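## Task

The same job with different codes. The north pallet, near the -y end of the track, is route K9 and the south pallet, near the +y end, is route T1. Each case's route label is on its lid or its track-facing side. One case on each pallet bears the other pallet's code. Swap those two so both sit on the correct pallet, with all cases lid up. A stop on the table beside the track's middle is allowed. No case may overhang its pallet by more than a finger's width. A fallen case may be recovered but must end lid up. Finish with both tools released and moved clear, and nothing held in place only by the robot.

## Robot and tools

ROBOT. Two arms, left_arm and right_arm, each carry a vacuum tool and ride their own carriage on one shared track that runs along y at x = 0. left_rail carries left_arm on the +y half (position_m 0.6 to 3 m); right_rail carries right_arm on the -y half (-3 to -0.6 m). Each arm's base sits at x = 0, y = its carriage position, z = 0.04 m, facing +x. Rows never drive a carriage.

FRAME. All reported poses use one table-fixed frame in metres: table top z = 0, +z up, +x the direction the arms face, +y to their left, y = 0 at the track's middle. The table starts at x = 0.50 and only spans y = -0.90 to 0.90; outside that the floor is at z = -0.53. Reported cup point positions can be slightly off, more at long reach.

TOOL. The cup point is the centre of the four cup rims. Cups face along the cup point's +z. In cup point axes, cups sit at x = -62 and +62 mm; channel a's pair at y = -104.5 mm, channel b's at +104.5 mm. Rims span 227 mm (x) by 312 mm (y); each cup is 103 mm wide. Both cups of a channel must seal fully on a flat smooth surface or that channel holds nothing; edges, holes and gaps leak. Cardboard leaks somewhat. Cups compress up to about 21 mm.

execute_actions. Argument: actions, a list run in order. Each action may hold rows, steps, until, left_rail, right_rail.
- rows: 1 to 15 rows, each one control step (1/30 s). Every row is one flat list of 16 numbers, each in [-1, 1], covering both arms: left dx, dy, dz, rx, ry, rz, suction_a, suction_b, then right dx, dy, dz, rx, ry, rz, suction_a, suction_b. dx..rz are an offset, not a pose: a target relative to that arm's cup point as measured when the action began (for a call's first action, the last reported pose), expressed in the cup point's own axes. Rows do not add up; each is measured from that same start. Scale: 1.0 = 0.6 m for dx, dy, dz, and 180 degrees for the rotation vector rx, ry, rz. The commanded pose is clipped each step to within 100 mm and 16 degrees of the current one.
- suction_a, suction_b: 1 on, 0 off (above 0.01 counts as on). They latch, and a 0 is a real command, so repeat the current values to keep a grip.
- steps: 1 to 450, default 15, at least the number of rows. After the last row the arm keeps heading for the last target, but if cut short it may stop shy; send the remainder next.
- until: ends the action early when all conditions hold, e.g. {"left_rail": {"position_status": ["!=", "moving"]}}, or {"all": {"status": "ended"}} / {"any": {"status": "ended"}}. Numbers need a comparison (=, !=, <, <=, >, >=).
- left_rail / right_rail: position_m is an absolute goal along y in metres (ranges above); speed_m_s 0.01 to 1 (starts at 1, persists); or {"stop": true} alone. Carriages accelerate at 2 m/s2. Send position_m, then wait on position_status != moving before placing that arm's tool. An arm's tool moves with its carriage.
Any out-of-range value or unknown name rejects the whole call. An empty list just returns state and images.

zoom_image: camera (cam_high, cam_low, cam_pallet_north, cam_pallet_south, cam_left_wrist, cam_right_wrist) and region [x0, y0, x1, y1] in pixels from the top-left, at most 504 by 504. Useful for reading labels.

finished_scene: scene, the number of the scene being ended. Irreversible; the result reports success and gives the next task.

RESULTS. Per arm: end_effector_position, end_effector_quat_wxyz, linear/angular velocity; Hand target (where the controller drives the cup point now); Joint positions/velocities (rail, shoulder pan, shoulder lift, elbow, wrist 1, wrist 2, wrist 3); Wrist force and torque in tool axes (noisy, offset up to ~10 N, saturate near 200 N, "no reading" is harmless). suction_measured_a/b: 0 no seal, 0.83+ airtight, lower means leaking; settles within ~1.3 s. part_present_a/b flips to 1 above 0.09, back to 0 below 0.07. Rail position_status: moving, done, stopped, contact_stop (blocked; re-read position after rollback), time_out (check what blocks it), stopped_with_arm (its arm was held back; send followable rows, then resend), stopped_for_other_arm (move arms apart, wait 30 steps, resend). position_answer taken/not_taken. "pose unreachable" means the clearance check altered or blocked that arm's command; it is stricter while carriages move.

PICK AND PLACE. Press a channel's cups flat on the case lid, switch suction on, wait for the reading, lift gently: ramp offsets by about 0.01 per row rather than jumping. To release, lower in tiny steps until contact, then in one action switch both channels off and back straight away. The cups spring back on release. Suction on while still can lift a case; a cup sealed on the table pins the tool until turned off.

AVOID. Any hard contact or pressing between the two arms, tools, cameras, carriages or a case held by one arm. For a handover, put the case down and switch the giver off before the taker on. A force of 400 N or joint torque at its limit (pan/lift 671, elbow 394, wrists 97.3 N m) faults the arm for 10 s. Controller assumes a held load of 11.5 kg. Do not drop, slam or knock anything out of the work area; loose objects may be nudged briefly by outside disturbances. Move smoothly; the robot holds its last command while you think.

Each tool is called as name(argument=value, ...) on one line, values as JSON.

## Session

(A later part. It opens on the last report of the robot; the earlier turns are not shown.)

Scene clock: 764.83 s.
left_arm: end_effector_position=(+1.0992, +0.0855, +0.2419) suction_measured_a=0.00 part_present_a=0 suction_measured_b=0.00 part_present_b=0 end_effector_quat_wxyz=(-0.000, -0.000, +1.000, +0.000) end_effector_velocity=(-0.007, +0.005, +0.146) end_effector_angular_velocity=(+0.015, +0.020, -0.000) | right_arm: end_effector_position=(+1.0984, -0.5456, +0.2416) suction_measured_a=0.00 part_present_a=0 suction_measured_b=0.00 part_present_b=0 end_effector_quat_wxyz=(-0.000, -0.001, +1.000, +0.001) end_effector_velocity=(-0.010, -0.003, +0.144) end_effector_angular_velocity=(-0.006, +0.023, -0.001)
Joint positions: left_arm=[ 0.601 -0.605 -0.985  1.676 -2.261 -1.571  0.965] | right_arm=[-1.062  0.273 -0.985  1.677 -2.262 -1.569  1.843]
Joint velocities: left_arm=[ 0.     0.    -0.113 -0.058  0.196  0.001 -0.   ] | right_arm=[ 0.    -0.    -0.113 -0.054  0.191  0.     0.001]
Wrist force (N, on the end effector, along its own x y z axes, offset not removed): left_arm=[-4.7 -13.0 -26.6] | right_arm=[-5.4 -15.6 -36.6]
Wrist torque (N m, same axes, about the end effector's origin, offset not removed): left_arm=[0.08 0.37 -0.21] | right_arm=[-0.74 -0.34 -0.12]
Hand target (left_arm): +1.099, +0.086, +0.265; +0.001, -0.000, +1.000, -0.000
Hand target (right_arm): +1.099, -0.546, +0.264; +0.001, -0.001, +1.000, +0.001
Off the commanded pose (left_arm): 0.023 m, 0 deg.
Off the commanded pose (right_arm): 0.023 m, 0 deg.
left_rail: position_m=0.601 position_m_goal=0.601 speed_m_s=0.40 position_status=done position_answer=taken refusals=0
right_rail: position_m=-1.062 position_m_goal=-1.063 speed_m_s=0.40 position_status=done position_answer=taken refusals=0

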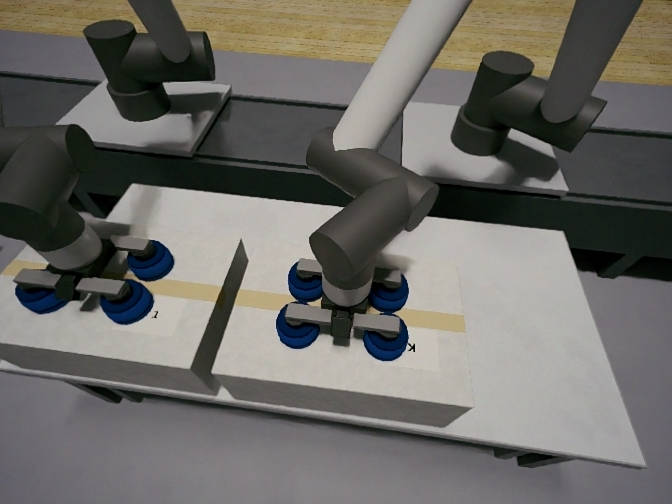

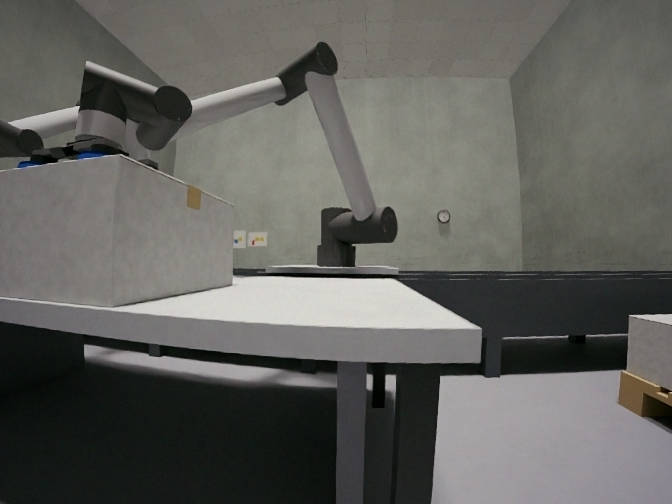

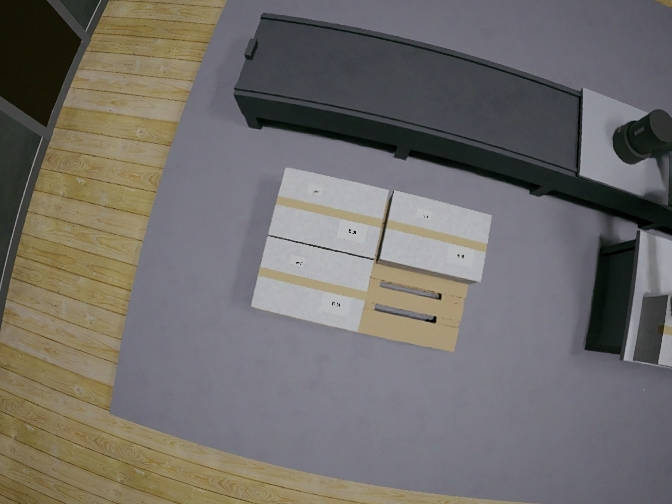

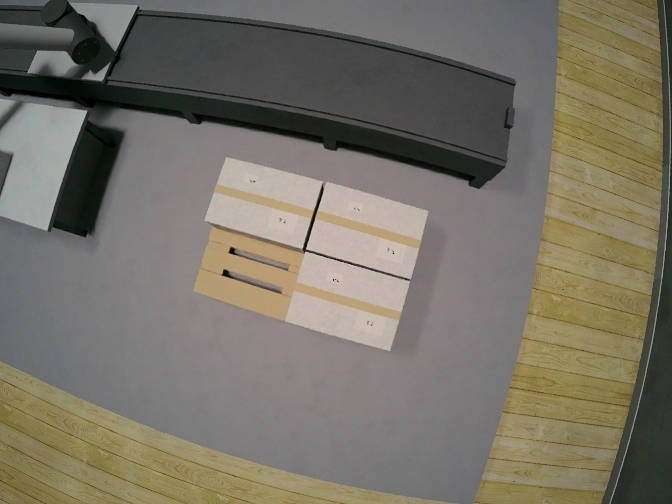

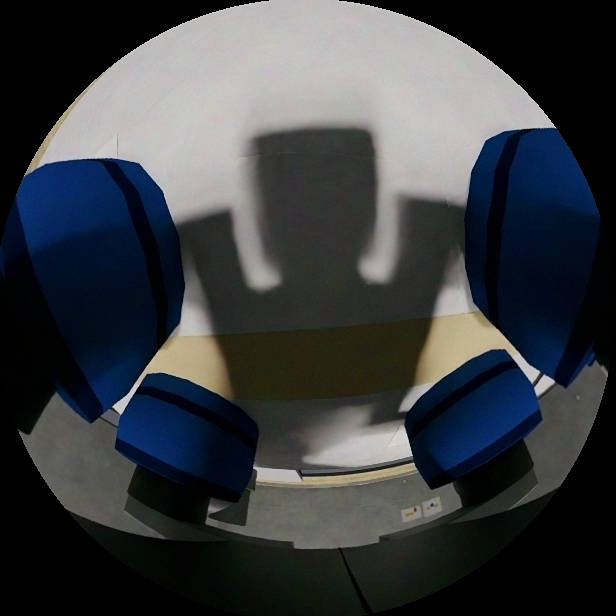

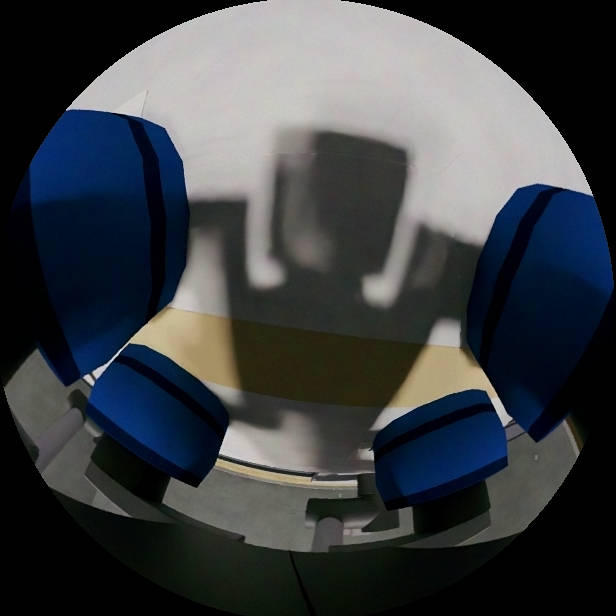

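execute_actions(actions=[{"left_rail": {"position_m": 2.2, "speed_m_s": 0.5}, "steps": 1}])

Scene clock: 774.50 s.
left_arm: end_effector_position=(+1.0995, +0.0854, +0.2647) suction_measured_a=0.00 part_present_a=0 suction_measured_b=0.00 part_present_b=0 end_effector_quat_wxyz=(+0.001, -0.000, +1.000, -0.000) end_effector_velocity=(+0.000, +0.001, +0.000) end_effector_angular_velocity=(-0.000, -0.000, -0.000) | right_arm: end_effector_position=(+1.0988, -0.5454, +0.2645) suction_measured_a=0.00 part_present_a=0 suction_measured_b=0.00 part_present_b=0 end_effector_quat_wxyz=(+0.001, -0.001, +1.000, +0.001) end_effector_velocity=(+0.000, +0.000, +0.000) end_effector_angular_velocity=(+0.000, -0.000, +0.000)
Joint positions: left_arm=[ 0.601 -0.605 -1.002  1.667 -2.237 -1.571  0.965] | right_arm=[-1.062  0.273 -1.002  1.667 -2.238 -1.569  1.843]
Joint velocities: left_arm=[ 0.001 -0.     0.    -0.    -0.     0.     0.   ] | right_arm=[ 0.  0. -0. -0.  0. -0. -0.]
Wrist force (N, on the end effector, along its own x y z axes, offset not removed): left_arm=[2.1 -0.7 -2.2] | right_arm=[0.0 -6.3 -6.1]
Wrist torque (N m, same axes, about the end effector's origin, offset not removed): left_arm=[0.12 -0.15 -0.04] | right_arm=[-0.54 0.20 0.32]
Hand target (left_arm): +1.100, +0.088, +0.265; +0.000, -0.000, +1.000, -0.000
Hand target (right_arm): +1.099, -0.546, +0.265; +0.000, -0.001, +1.000, +0.001
Off the commanded pose (left_arm): 0.000 m, 0 deg.
Off the commanded pose (right_arm): 0.000 m, 0 deg.
left_rail: position_m=0.601 position_m_goal=2.200 speed_m_s=0.50 position_status=moving position_answer=taken refusals=0
right_rail: position_m=-1.062 position_m_goal=-1.063 speed_m_s=0.40 position_status=done position_answer=taken refusals=0

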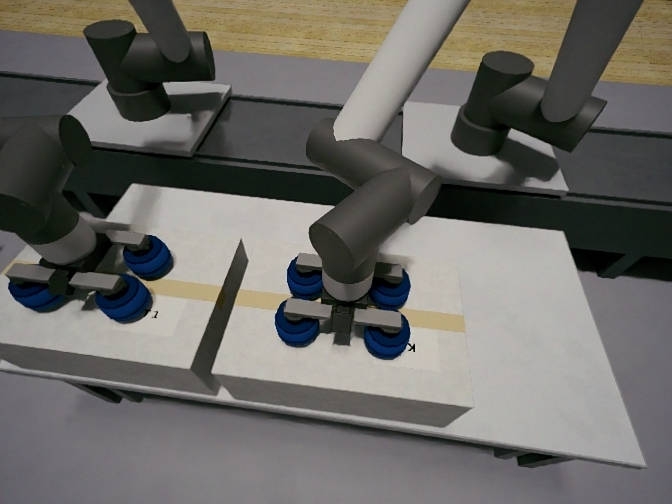

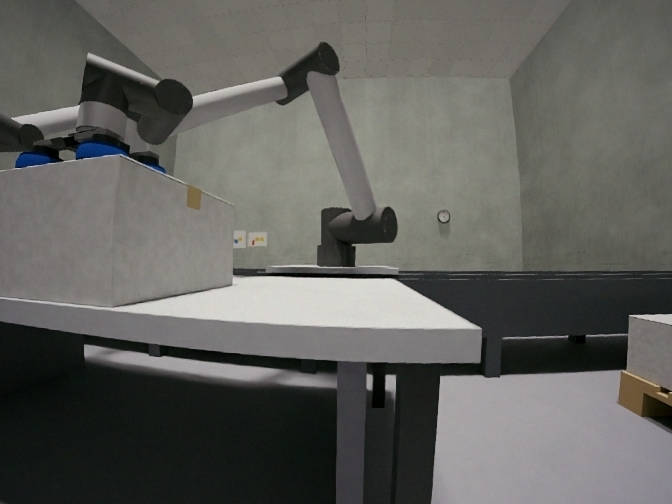

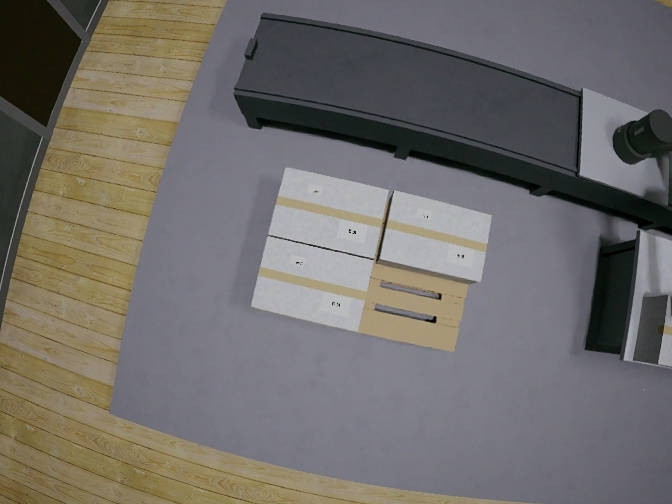

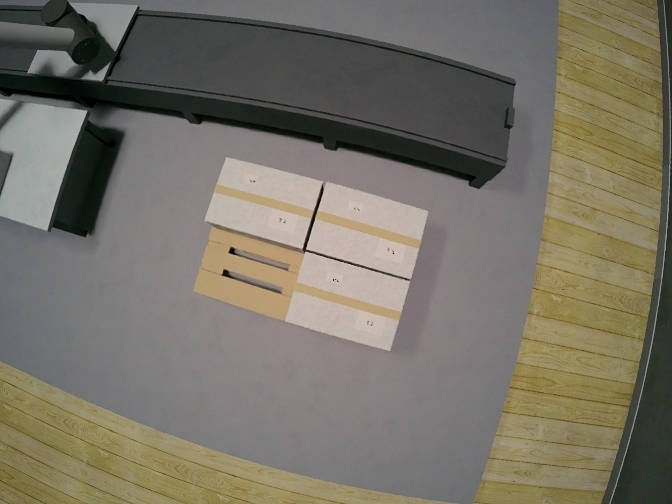

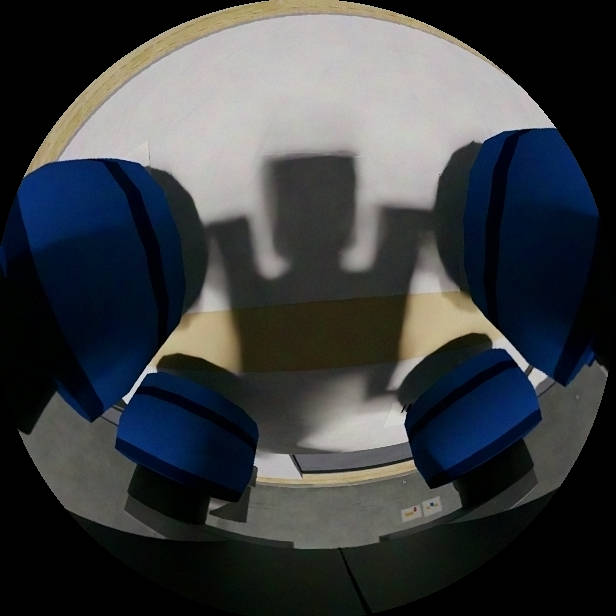

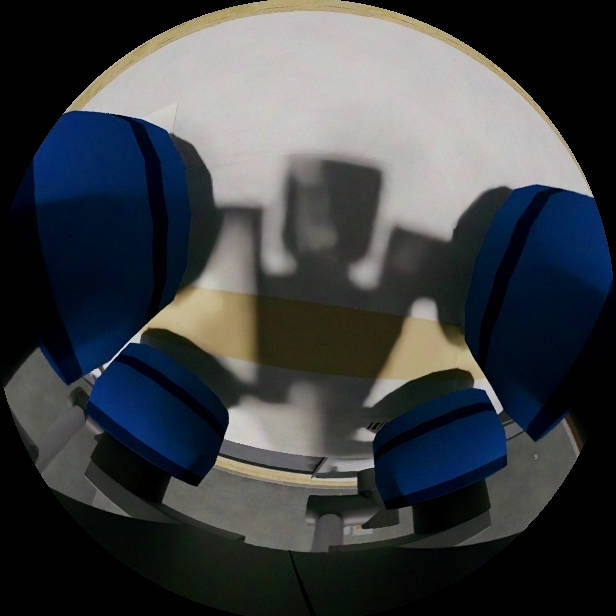

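execute_actions(actions=[])

Scene clock: 782.07 s.
left_arm: end_effector_position=(+1.0996, +1.6845, +0.2650) suction_measured_a=0.00 part_present_a=0 suction_measured_b=0.00 part_present_b=0 end_effector_quat_wxyz=(+0.000, -0.000, +1.000, -0.000) end_effector_velocity=(-0.000, -0.000, +0.000) end_effector_angular_velocity=(-0.000, -0.000, -0.000) | right_arm: end_effector_position=(+1.0990, -0.5454, +0.2647) suction_measured_a=0.00 part_present_a=0 suction_measured_b=0.00 part_present_b=0 end_effector_quat_wxyz=(+0.000, -0.001, +1.000, +0.001) end_effector_velocity=(+0.000, -0.000, -0.000) end_effector_angular_velocity=(+0.000, +0.000, -0.000)
Joint positions: left_arm=[ 2.2   -0.605 -1.002  1.666 -2.236 -1.571  0.965] | right_arm=[-1.062  0.273 -1.002  1.667 -2.237 -1.569  1.843]
Joint velocities: left_arm=[ 0. -0. -0.  0. -0.  0. -0.] | right_arm=[ 0. -0.  0.  0. -0.  0. -0.]
Wrist force (N, on the end effector, along its own x y z axes, offset not removed): left_arm=[1.1 -4.7 -2.8] | right_arm=[0.6 -2.1 -5.0]
Wrist torque (N m, same axes, about the end effector's origin, offset not removed): left_arm=[-0.25 0.03 -0.17] | right_arm=[0.09 0.10 0.42]
Hand target (left_arm): +1.100, +1.684, +0.265; +0.000, -0.000, +1.000, -0.000
Hand target (right_arm): +1.099, -0.546, +0.265; +0.000, -0.001, +1.000, +0.001
Off the commanded pose (left_arm): 0.000 m, 0 deg.
Off the commanded pose (right_arm): 0.000 m, 0 deg.
left_rail: position_m=2.200 position_m_goal=2.200 speed_m_s=0.50 position_status=done position_answer=taken refusals=0
right_rail: position_m=-1.062 position_m_goal=-1.063 speed_m_s=0.40 position_status=done position_answer=taken refusals=0

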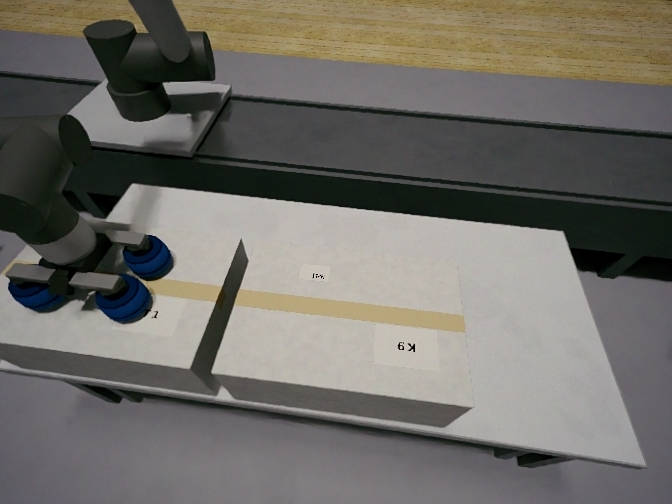

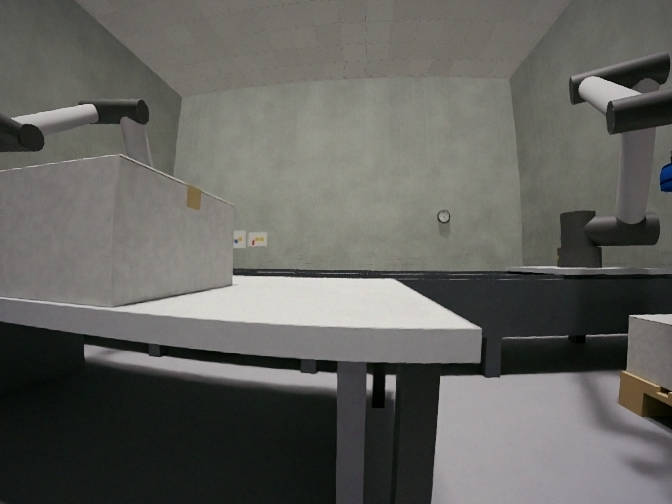

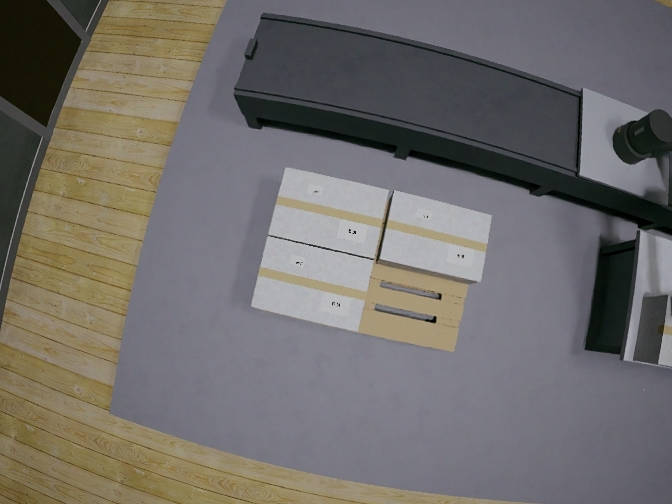

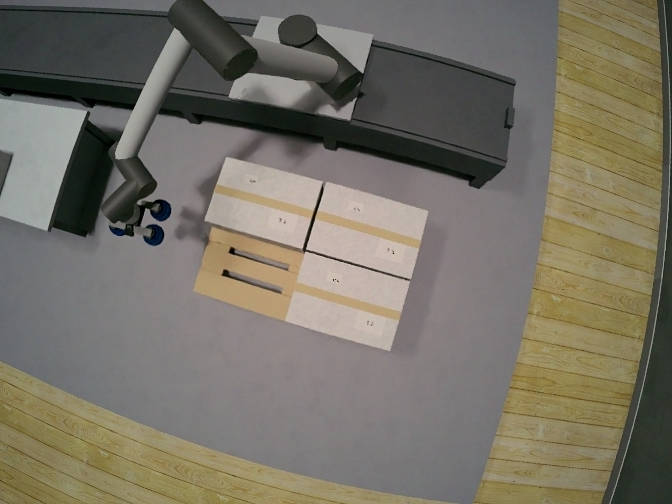

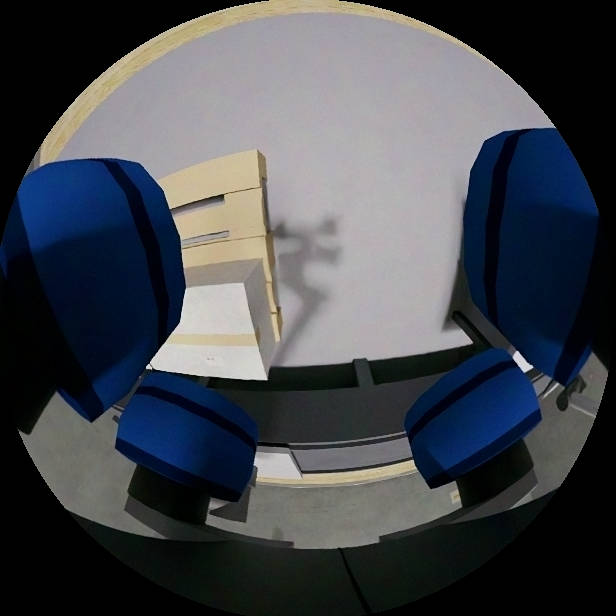

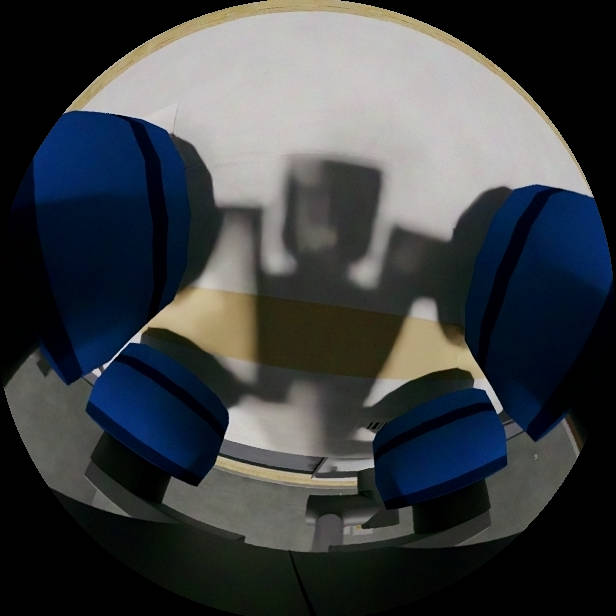

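execute_actions(actions=[{"right_rail": {"position_m": -0.6, "speed_m_s": 0.4}, "rows": [[0,-0.0042,0,0,0,0,0,0,0,0.0055,0,0,0,0,0,0],[0,-0.0162,0,0,0,0,0,0,0,0.0208,0,0,0,0,0,0],[0,-0.0347,0,0,0,0,0,0,0,0.0438,0,0,0,0,0,0],[0,-0.0583,0,0,0,0,0,0,0,0.0727,0,0,0,0,0,0],[0,-0.0867,0,0,0,0,0,0,0,0.1054,0,0,0,0,0,0],[0,-0.1167,0,0,0,0,0,0,-0.0005,0.1401,0,0,0,0,0,0],[0,-0.15,0,0,0,0,0,0,-0.0005,0.1748,0,0,0,0,0,0],[0,-0.1833,0,0,0,0,0,0,-0.001,0.2075,0,0,0,0,0,0],[0,-0.2167,0,0,0,0,0,0,-0.001,0.2364,0,0,0,0,0,0],[0,-0.25,0,0,0,0,0,0,-0.001,0.2594,0,0,0,0,0,0],[0,-0.2833,0,0,0,0,0,0,-0.001,0.2747,0,0,0,0,0,0],[0,-0.3167,0,0,0,0,0,0,-0.001,0.2802,0,0,0,0,0,0]], "steps": 12}])

Scene clock: 830.13 s.
left_arm: end_effector_position=(+1.0955, +1.5723, +0.2650) suction_measured_a=0.00 part_present_a=0 suction_measured_b=0.00 part_present_b=0 end_effector_quat_wxyz=(+0.001, +0.000, +1.000, -0.001) end_effector_velocity=(-0.023, -0.552, +0.001) end_effector_angular_velocity=(-0.006, -0.004, -0.008) | right_arm: end_effector_position=(+1.0944, -0.3218, +0.2649) suction_measured_a=0.00 part_present_a=0 suction_measured_b=0.00 part_present_b=0 end_effector_quat_wxyz=(+0.001, -0.001, +1.000, +0.002) end_effector_velocity=(-0.009, +0.860, +0.002) end_effector_angular_velocity=(+0.005, -0.005, +0.007)
Joint positions: left_arm=[ 2.2   -0.68  -0.957  1.584 -2.2   -1.571  0.891] | right_arm=[-0.96   0.368 -0.953  1.578 -2.198 -1.568  1.936]
Joint velocities: left_arm=[ 0.    -0.356  0.24  -0.442  0.195 -0.001 -0.347] | right_arm=[ 0.402  0.344  0.209 -0.388  0.171  0.002  0.337]
Wrist force (N, on the end effector, along its own x y z axes, offset not removed): left_arm=[0.2 -1.4 -2.6] | right_arm=[2.5 1.0 -7.4]
Wrist torque (N m, same axes, about the end effector's origin, offset not removed): left_arm=[-0.15 0.07 -0.12] | right_arm=[0.25 -0.12 0.46]
Hand target (left_arm): +1.092, +1.498, +0.266; +0.001, +0.000, +1.000, -0.001
Hand target (right_arm): +1.095, -0.252, +0.265; +0.001, -0.001, +1.000, +0.002
Off the commanded pose (left_arm): 0.078 m, 0 deg.
Off the commanded pose (right_arm): 0.048 m, 0 deg.
left_rail: position_m=2.200 position_m_goal=2.200 speed_m_s=0.50 position_status=done position_answer=taken refusals=0
right_rail: position_m=-0.960 position_m_goal=-0.600 speed_m_s=0.40 position_status=moving position_answer=taken refusals=0

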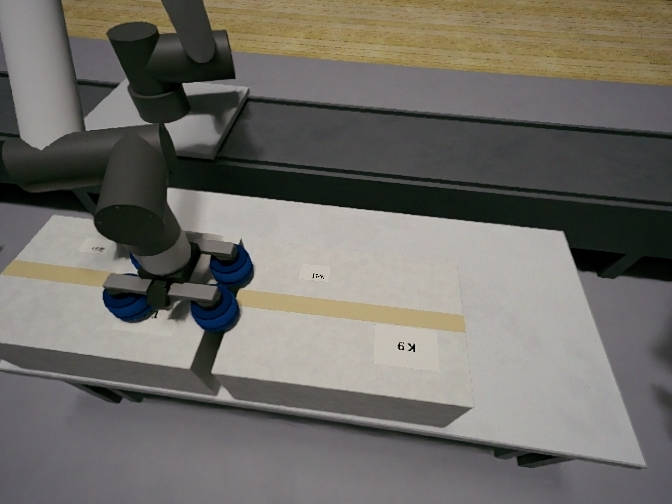

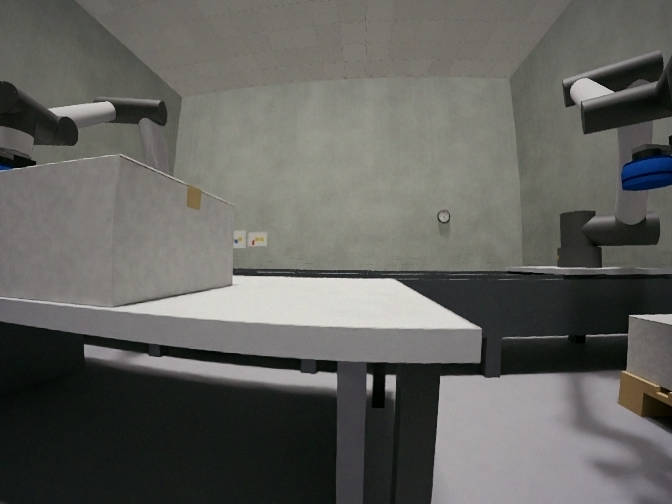

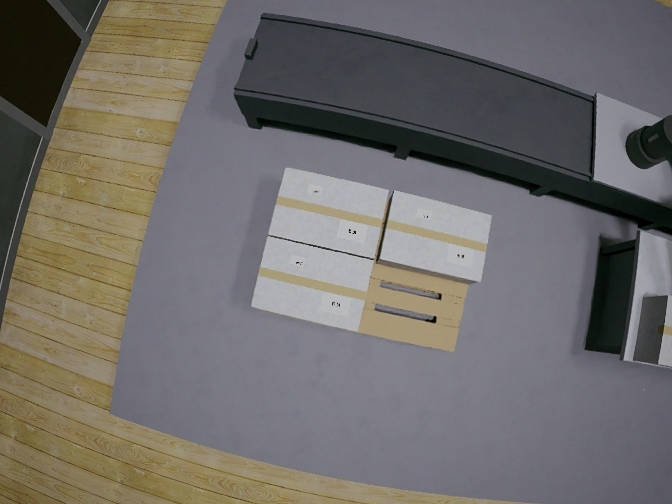

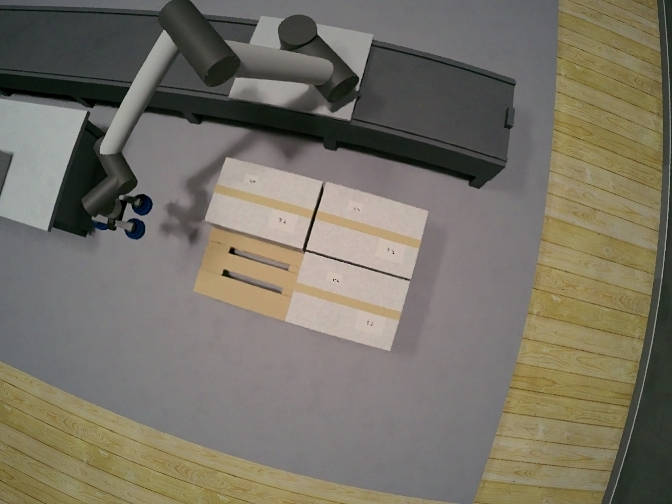

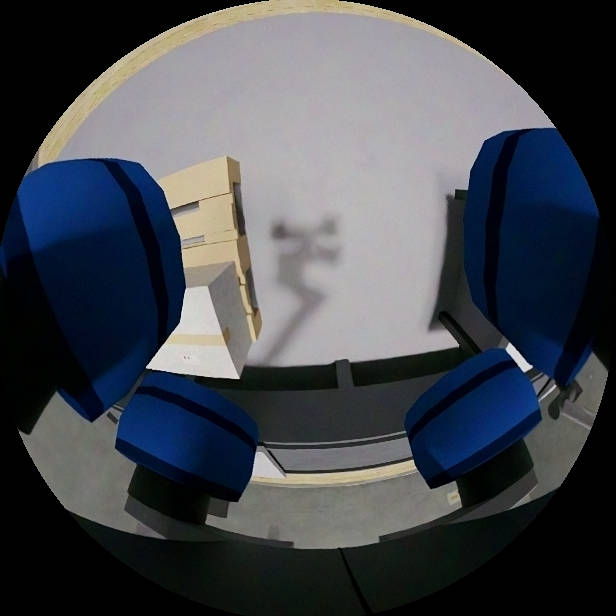

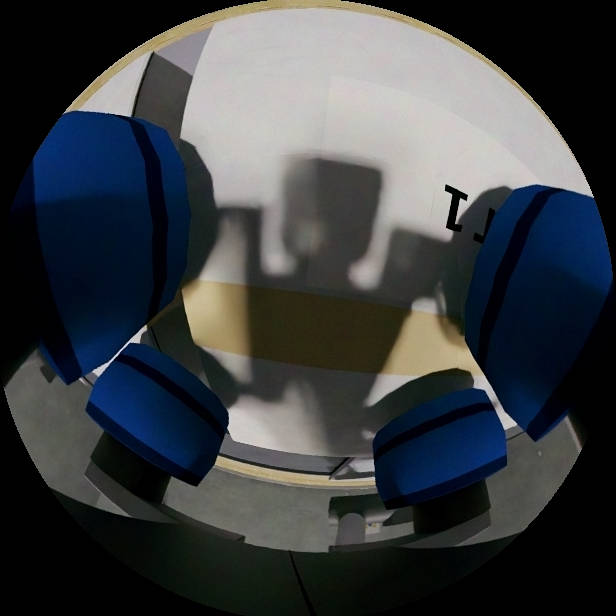

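execute_actions(actions=[])

Scene clock: 837.27 s.
left_arm: end_effector_position=(+1.0923, +1.4984, +0.2662) suction_measured_a=0.00 part_present_a=0 suction_measured_b=0.00 part_present_b=0 end_effector_quat_wxyz=(+0.001, +0.000, +1.000, -0.001) end_effector_velocity=(-0.000, -0.000, +0.000) end_effector_angular_velocity=(-0.000, -0.000, -0.000) | right_arm: end_effector_position=(+1.0952, +0.0835, +0.2653) suction_measured_a=0.00 part_present_a=0 suction_measured_b=0.00 part_present_b=0 end_effector_quat_wxyz=(+0.001, -0.001, +1.000, +0.002) end_effector_velocity=(+0.000, -0.000, +0.000) end_effector_angular_velocity=(-0.000, -0.000, -0.000)
Joint positions: left_arm=[ 2.2   -0.726 -0.924  1.521 -2.173 -1.571  0.845] | right_arm=[-0.6    0.401 -0.93   1.535 -2.179 -1.568  1.97 ]
Joint velocities: left_arm=[ 0. -0. -0.  0. -0.  0. -0.] | right_arm=[ 0. -0. -0.  0. -0. -0.  0.]
Wrist force (N, on the end effector, along its own x y z axes, offset not removed): left_arm=[-0.7 -0.3 -7.8] | right_arm=[1.9 -5.6 -3.0]
Wrist torque (N m, same axes, about the end effector's origin, offset not removed): left_arm=[0.07 0.23 -0.10] | right_arm=[-0.52 -0.19 0.42]
Hand target (left_arm): +1.092, +1.498, +0.266; +0.001, +0.000, +1.000, -0.001
Hand target (right_arm): +1.095, +0.083, +0.265; +0.001, -0.001, +1.000, +0.002
Off the commanded pose (left_arm): 0.009 m, 0 deg.
Off the commanded pose (right_arm): 0.004 m, 0 deg.
left_rail: position_m=2.200 position_m_goal=2.200 speed_m_s=0.50 position_status=done position_answer=taken refusals=0
right_rail: position_m=-0.600 position_m_goal=-0.600 speed_m_s=0.40 position_status=done position_answer=taken refusals=0

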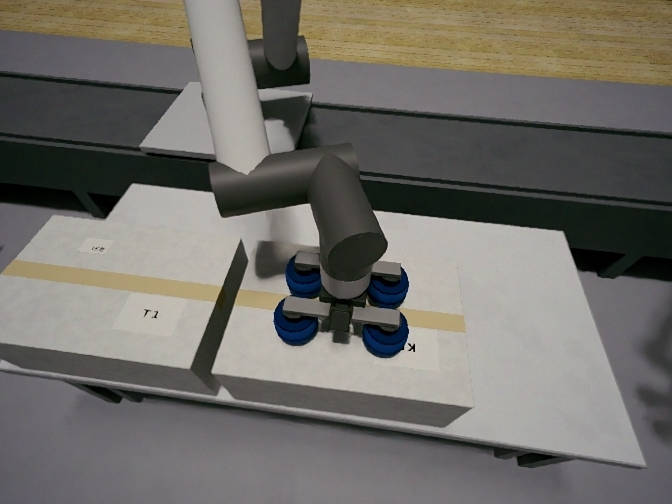

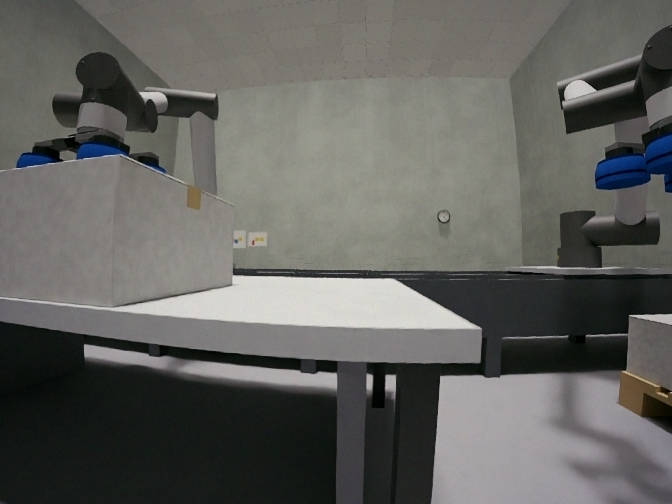

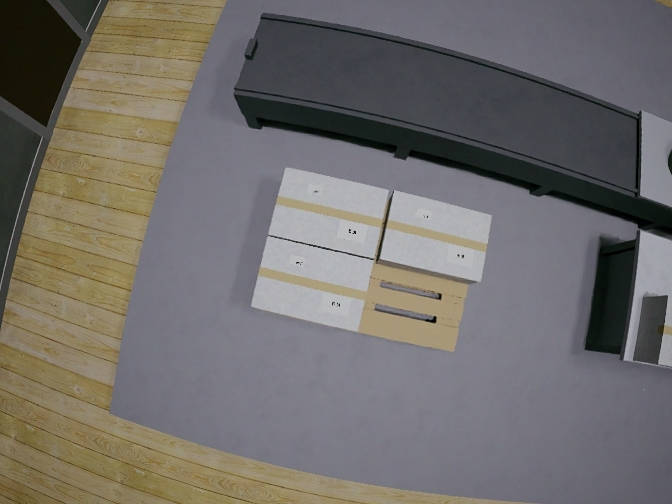

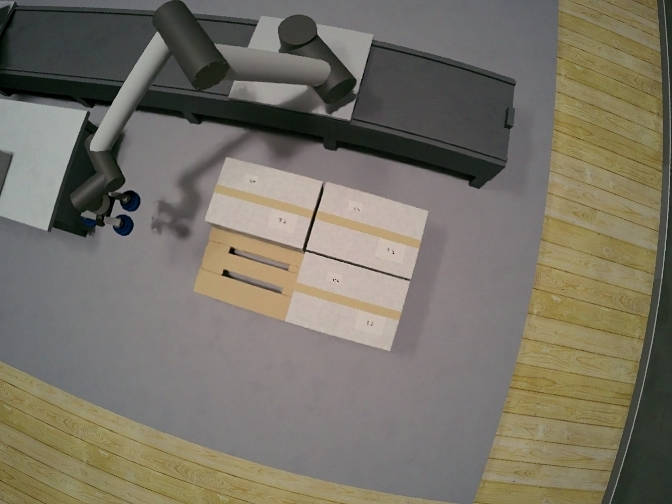

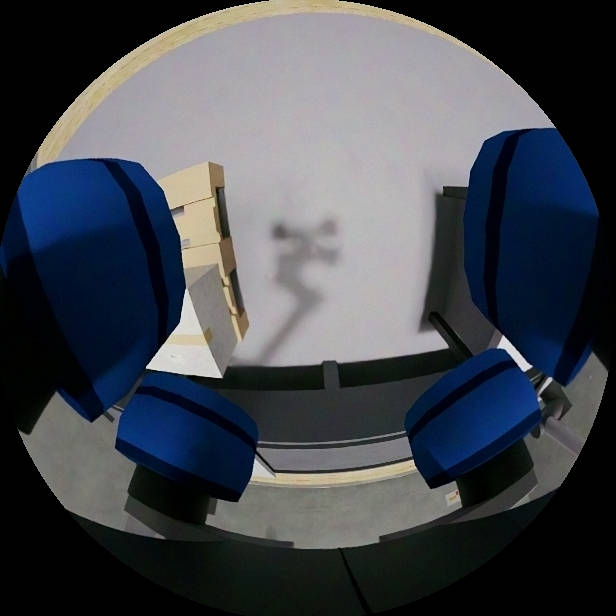

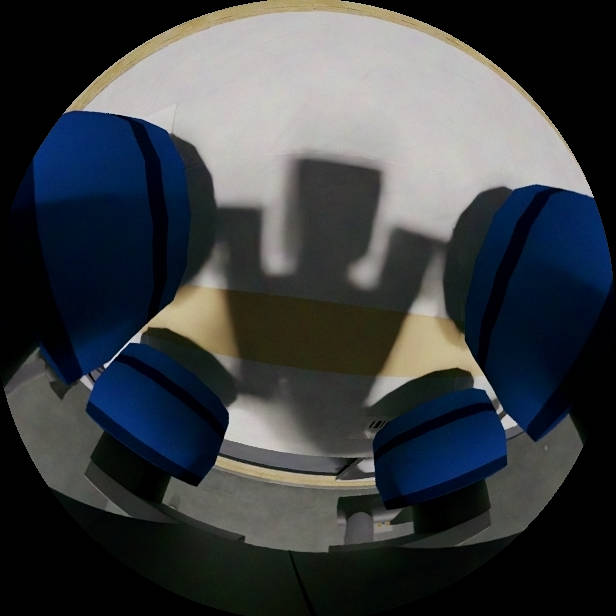

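execute_actions(actions=[{"rows": [[-0.0005,-0.0042,0,0,0,0,0,0,-0.002,0.0008,0.0032,0.0003,0.0002,0.0002,0,0],[-0.0015,-0.0162,0,0,0,0,0,0,-0.0045,0.0018,0.0111,0.0007,0.0005,0.0004,0,0],[-0.003,-0.0347,0,-0.0002,0.0002,0,0,0,-0.0065,0.0025,0.0215,0.001,0.0007,0.0005,0,0],[-0.005,-0.0583,0,-0.0004,0.0004,0,0,0,-0.0073,0.0028,0.0319,0.0011,0.0008,0.0006,0,0],[-0.008,-0.0867,0,-0.0006,0.0006,0,0,0,-0.0073,0.0028,0.0398,0.0011,0.0008,0.0006,0,0],[-0.011,-0.1167,0,-0.0008,0.0008,0,0,0,-0.0073,0.0028,0.043,0.0011,0.0008,0.0006,1,1]], "steps": 6}])

Scene clock: 863.17 s.
left_arm: end_effector_position=(+1.0933, +1.4787, +0.2659) suction_measured_a=0.00 part_present_a=0 suction_measured_b=0.00 part_present_b=0 end_effector_quat_wxyz=(+0.001, +0.000, +1.000, -0.001) end_effector_velocity=(+0.012, -0.290, -0.003) end_effector_angular_velocity=(+0.011, +0.011, -0.003) | right_arm: end_effector_position=(+1.0980, +0.0844, +0.2543) suction_measured_a=0.00 part_present_a=0 suction_measured_b=0.00 part_present_b=0 end_effector_quat_wxyz=(+0.000, -0.000, +1.000, +0.001) end_effector_velocity=(+0.018, +0.006, -0.129) end_effector_angular_velocity=(-0.014, +0.011, -0.008)
Joint positions: left_arm=[ 2.2   -0.737 -0.912  1.5   -2.161 -1.571  0.834] | right_arm=[-0.6    0.401 -0.92   1.533 -2.185 -1.57   1.971]
Joint velocities: left_arm=[ 0.    -0.159  0.171 -0.319  0.164  0.001 -0.157] | right_arm=[ 0.     0.001  0.107  0.012 -0.103 -0.009  0.009]
Wrist force (N, on the end effector, along its own x y z axes, offset not removed): left_arm=[4.0 3.0 -2.8] | right_arm=[2.1 -2.5 -4.1]
Wrist torque (N m, same axes, about the end effector's origin, offset not removed): left_arm=[0.44 -0.44 -0.27] | right_arm=[-0.02 -0.01 0.30]
Hand target (left_arm): +1.095, +1.430, +0.267; +0.001, +0.001, +1.000, -0.001
Hand target (right_arm): +1.099, +0.085, +0.240; -0.000, -0.000, +1.000, +0.000
Off the commanded pose (left_arm): 0.051 m, 0 deg.
Off the commanded pose (right_arm): 0.015 m, 0 deg.
left_rail: position_m=2.200 position_m_goal=2.200 speed_m_s=0.50 position_status=done position_answer=taken refusals=0
right_rail: position_m=-0.600 position_m_goal=-0.600 speed_m_s=0.40 position_status=done position_answer=taken refusals=0

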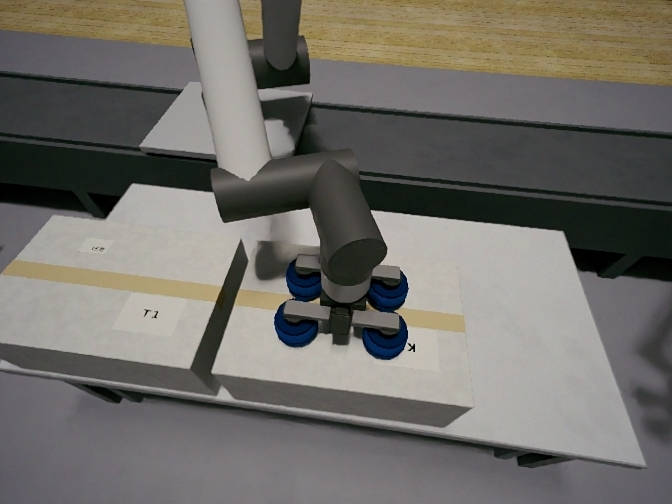

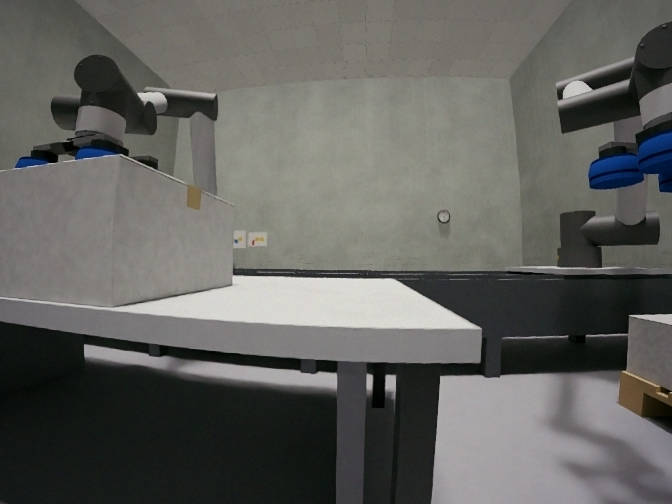

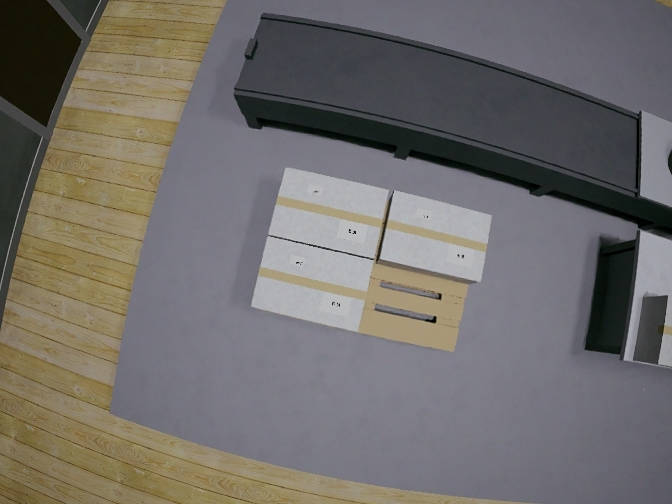

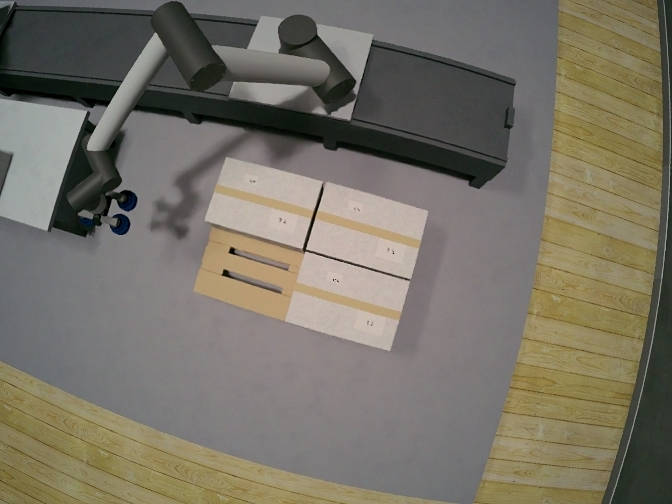

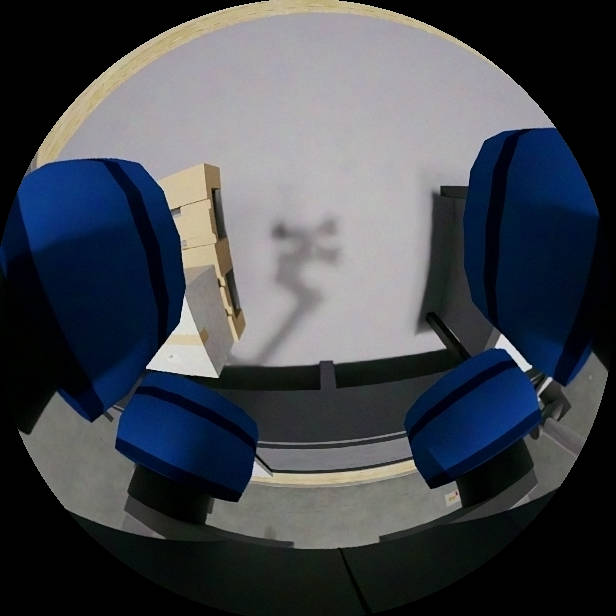

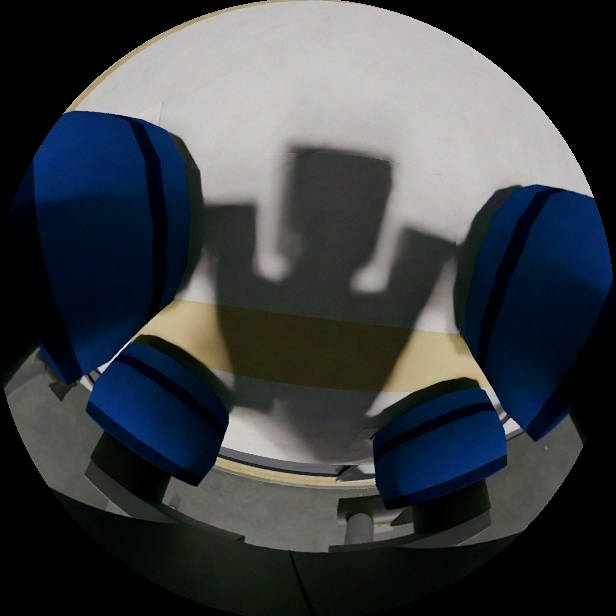

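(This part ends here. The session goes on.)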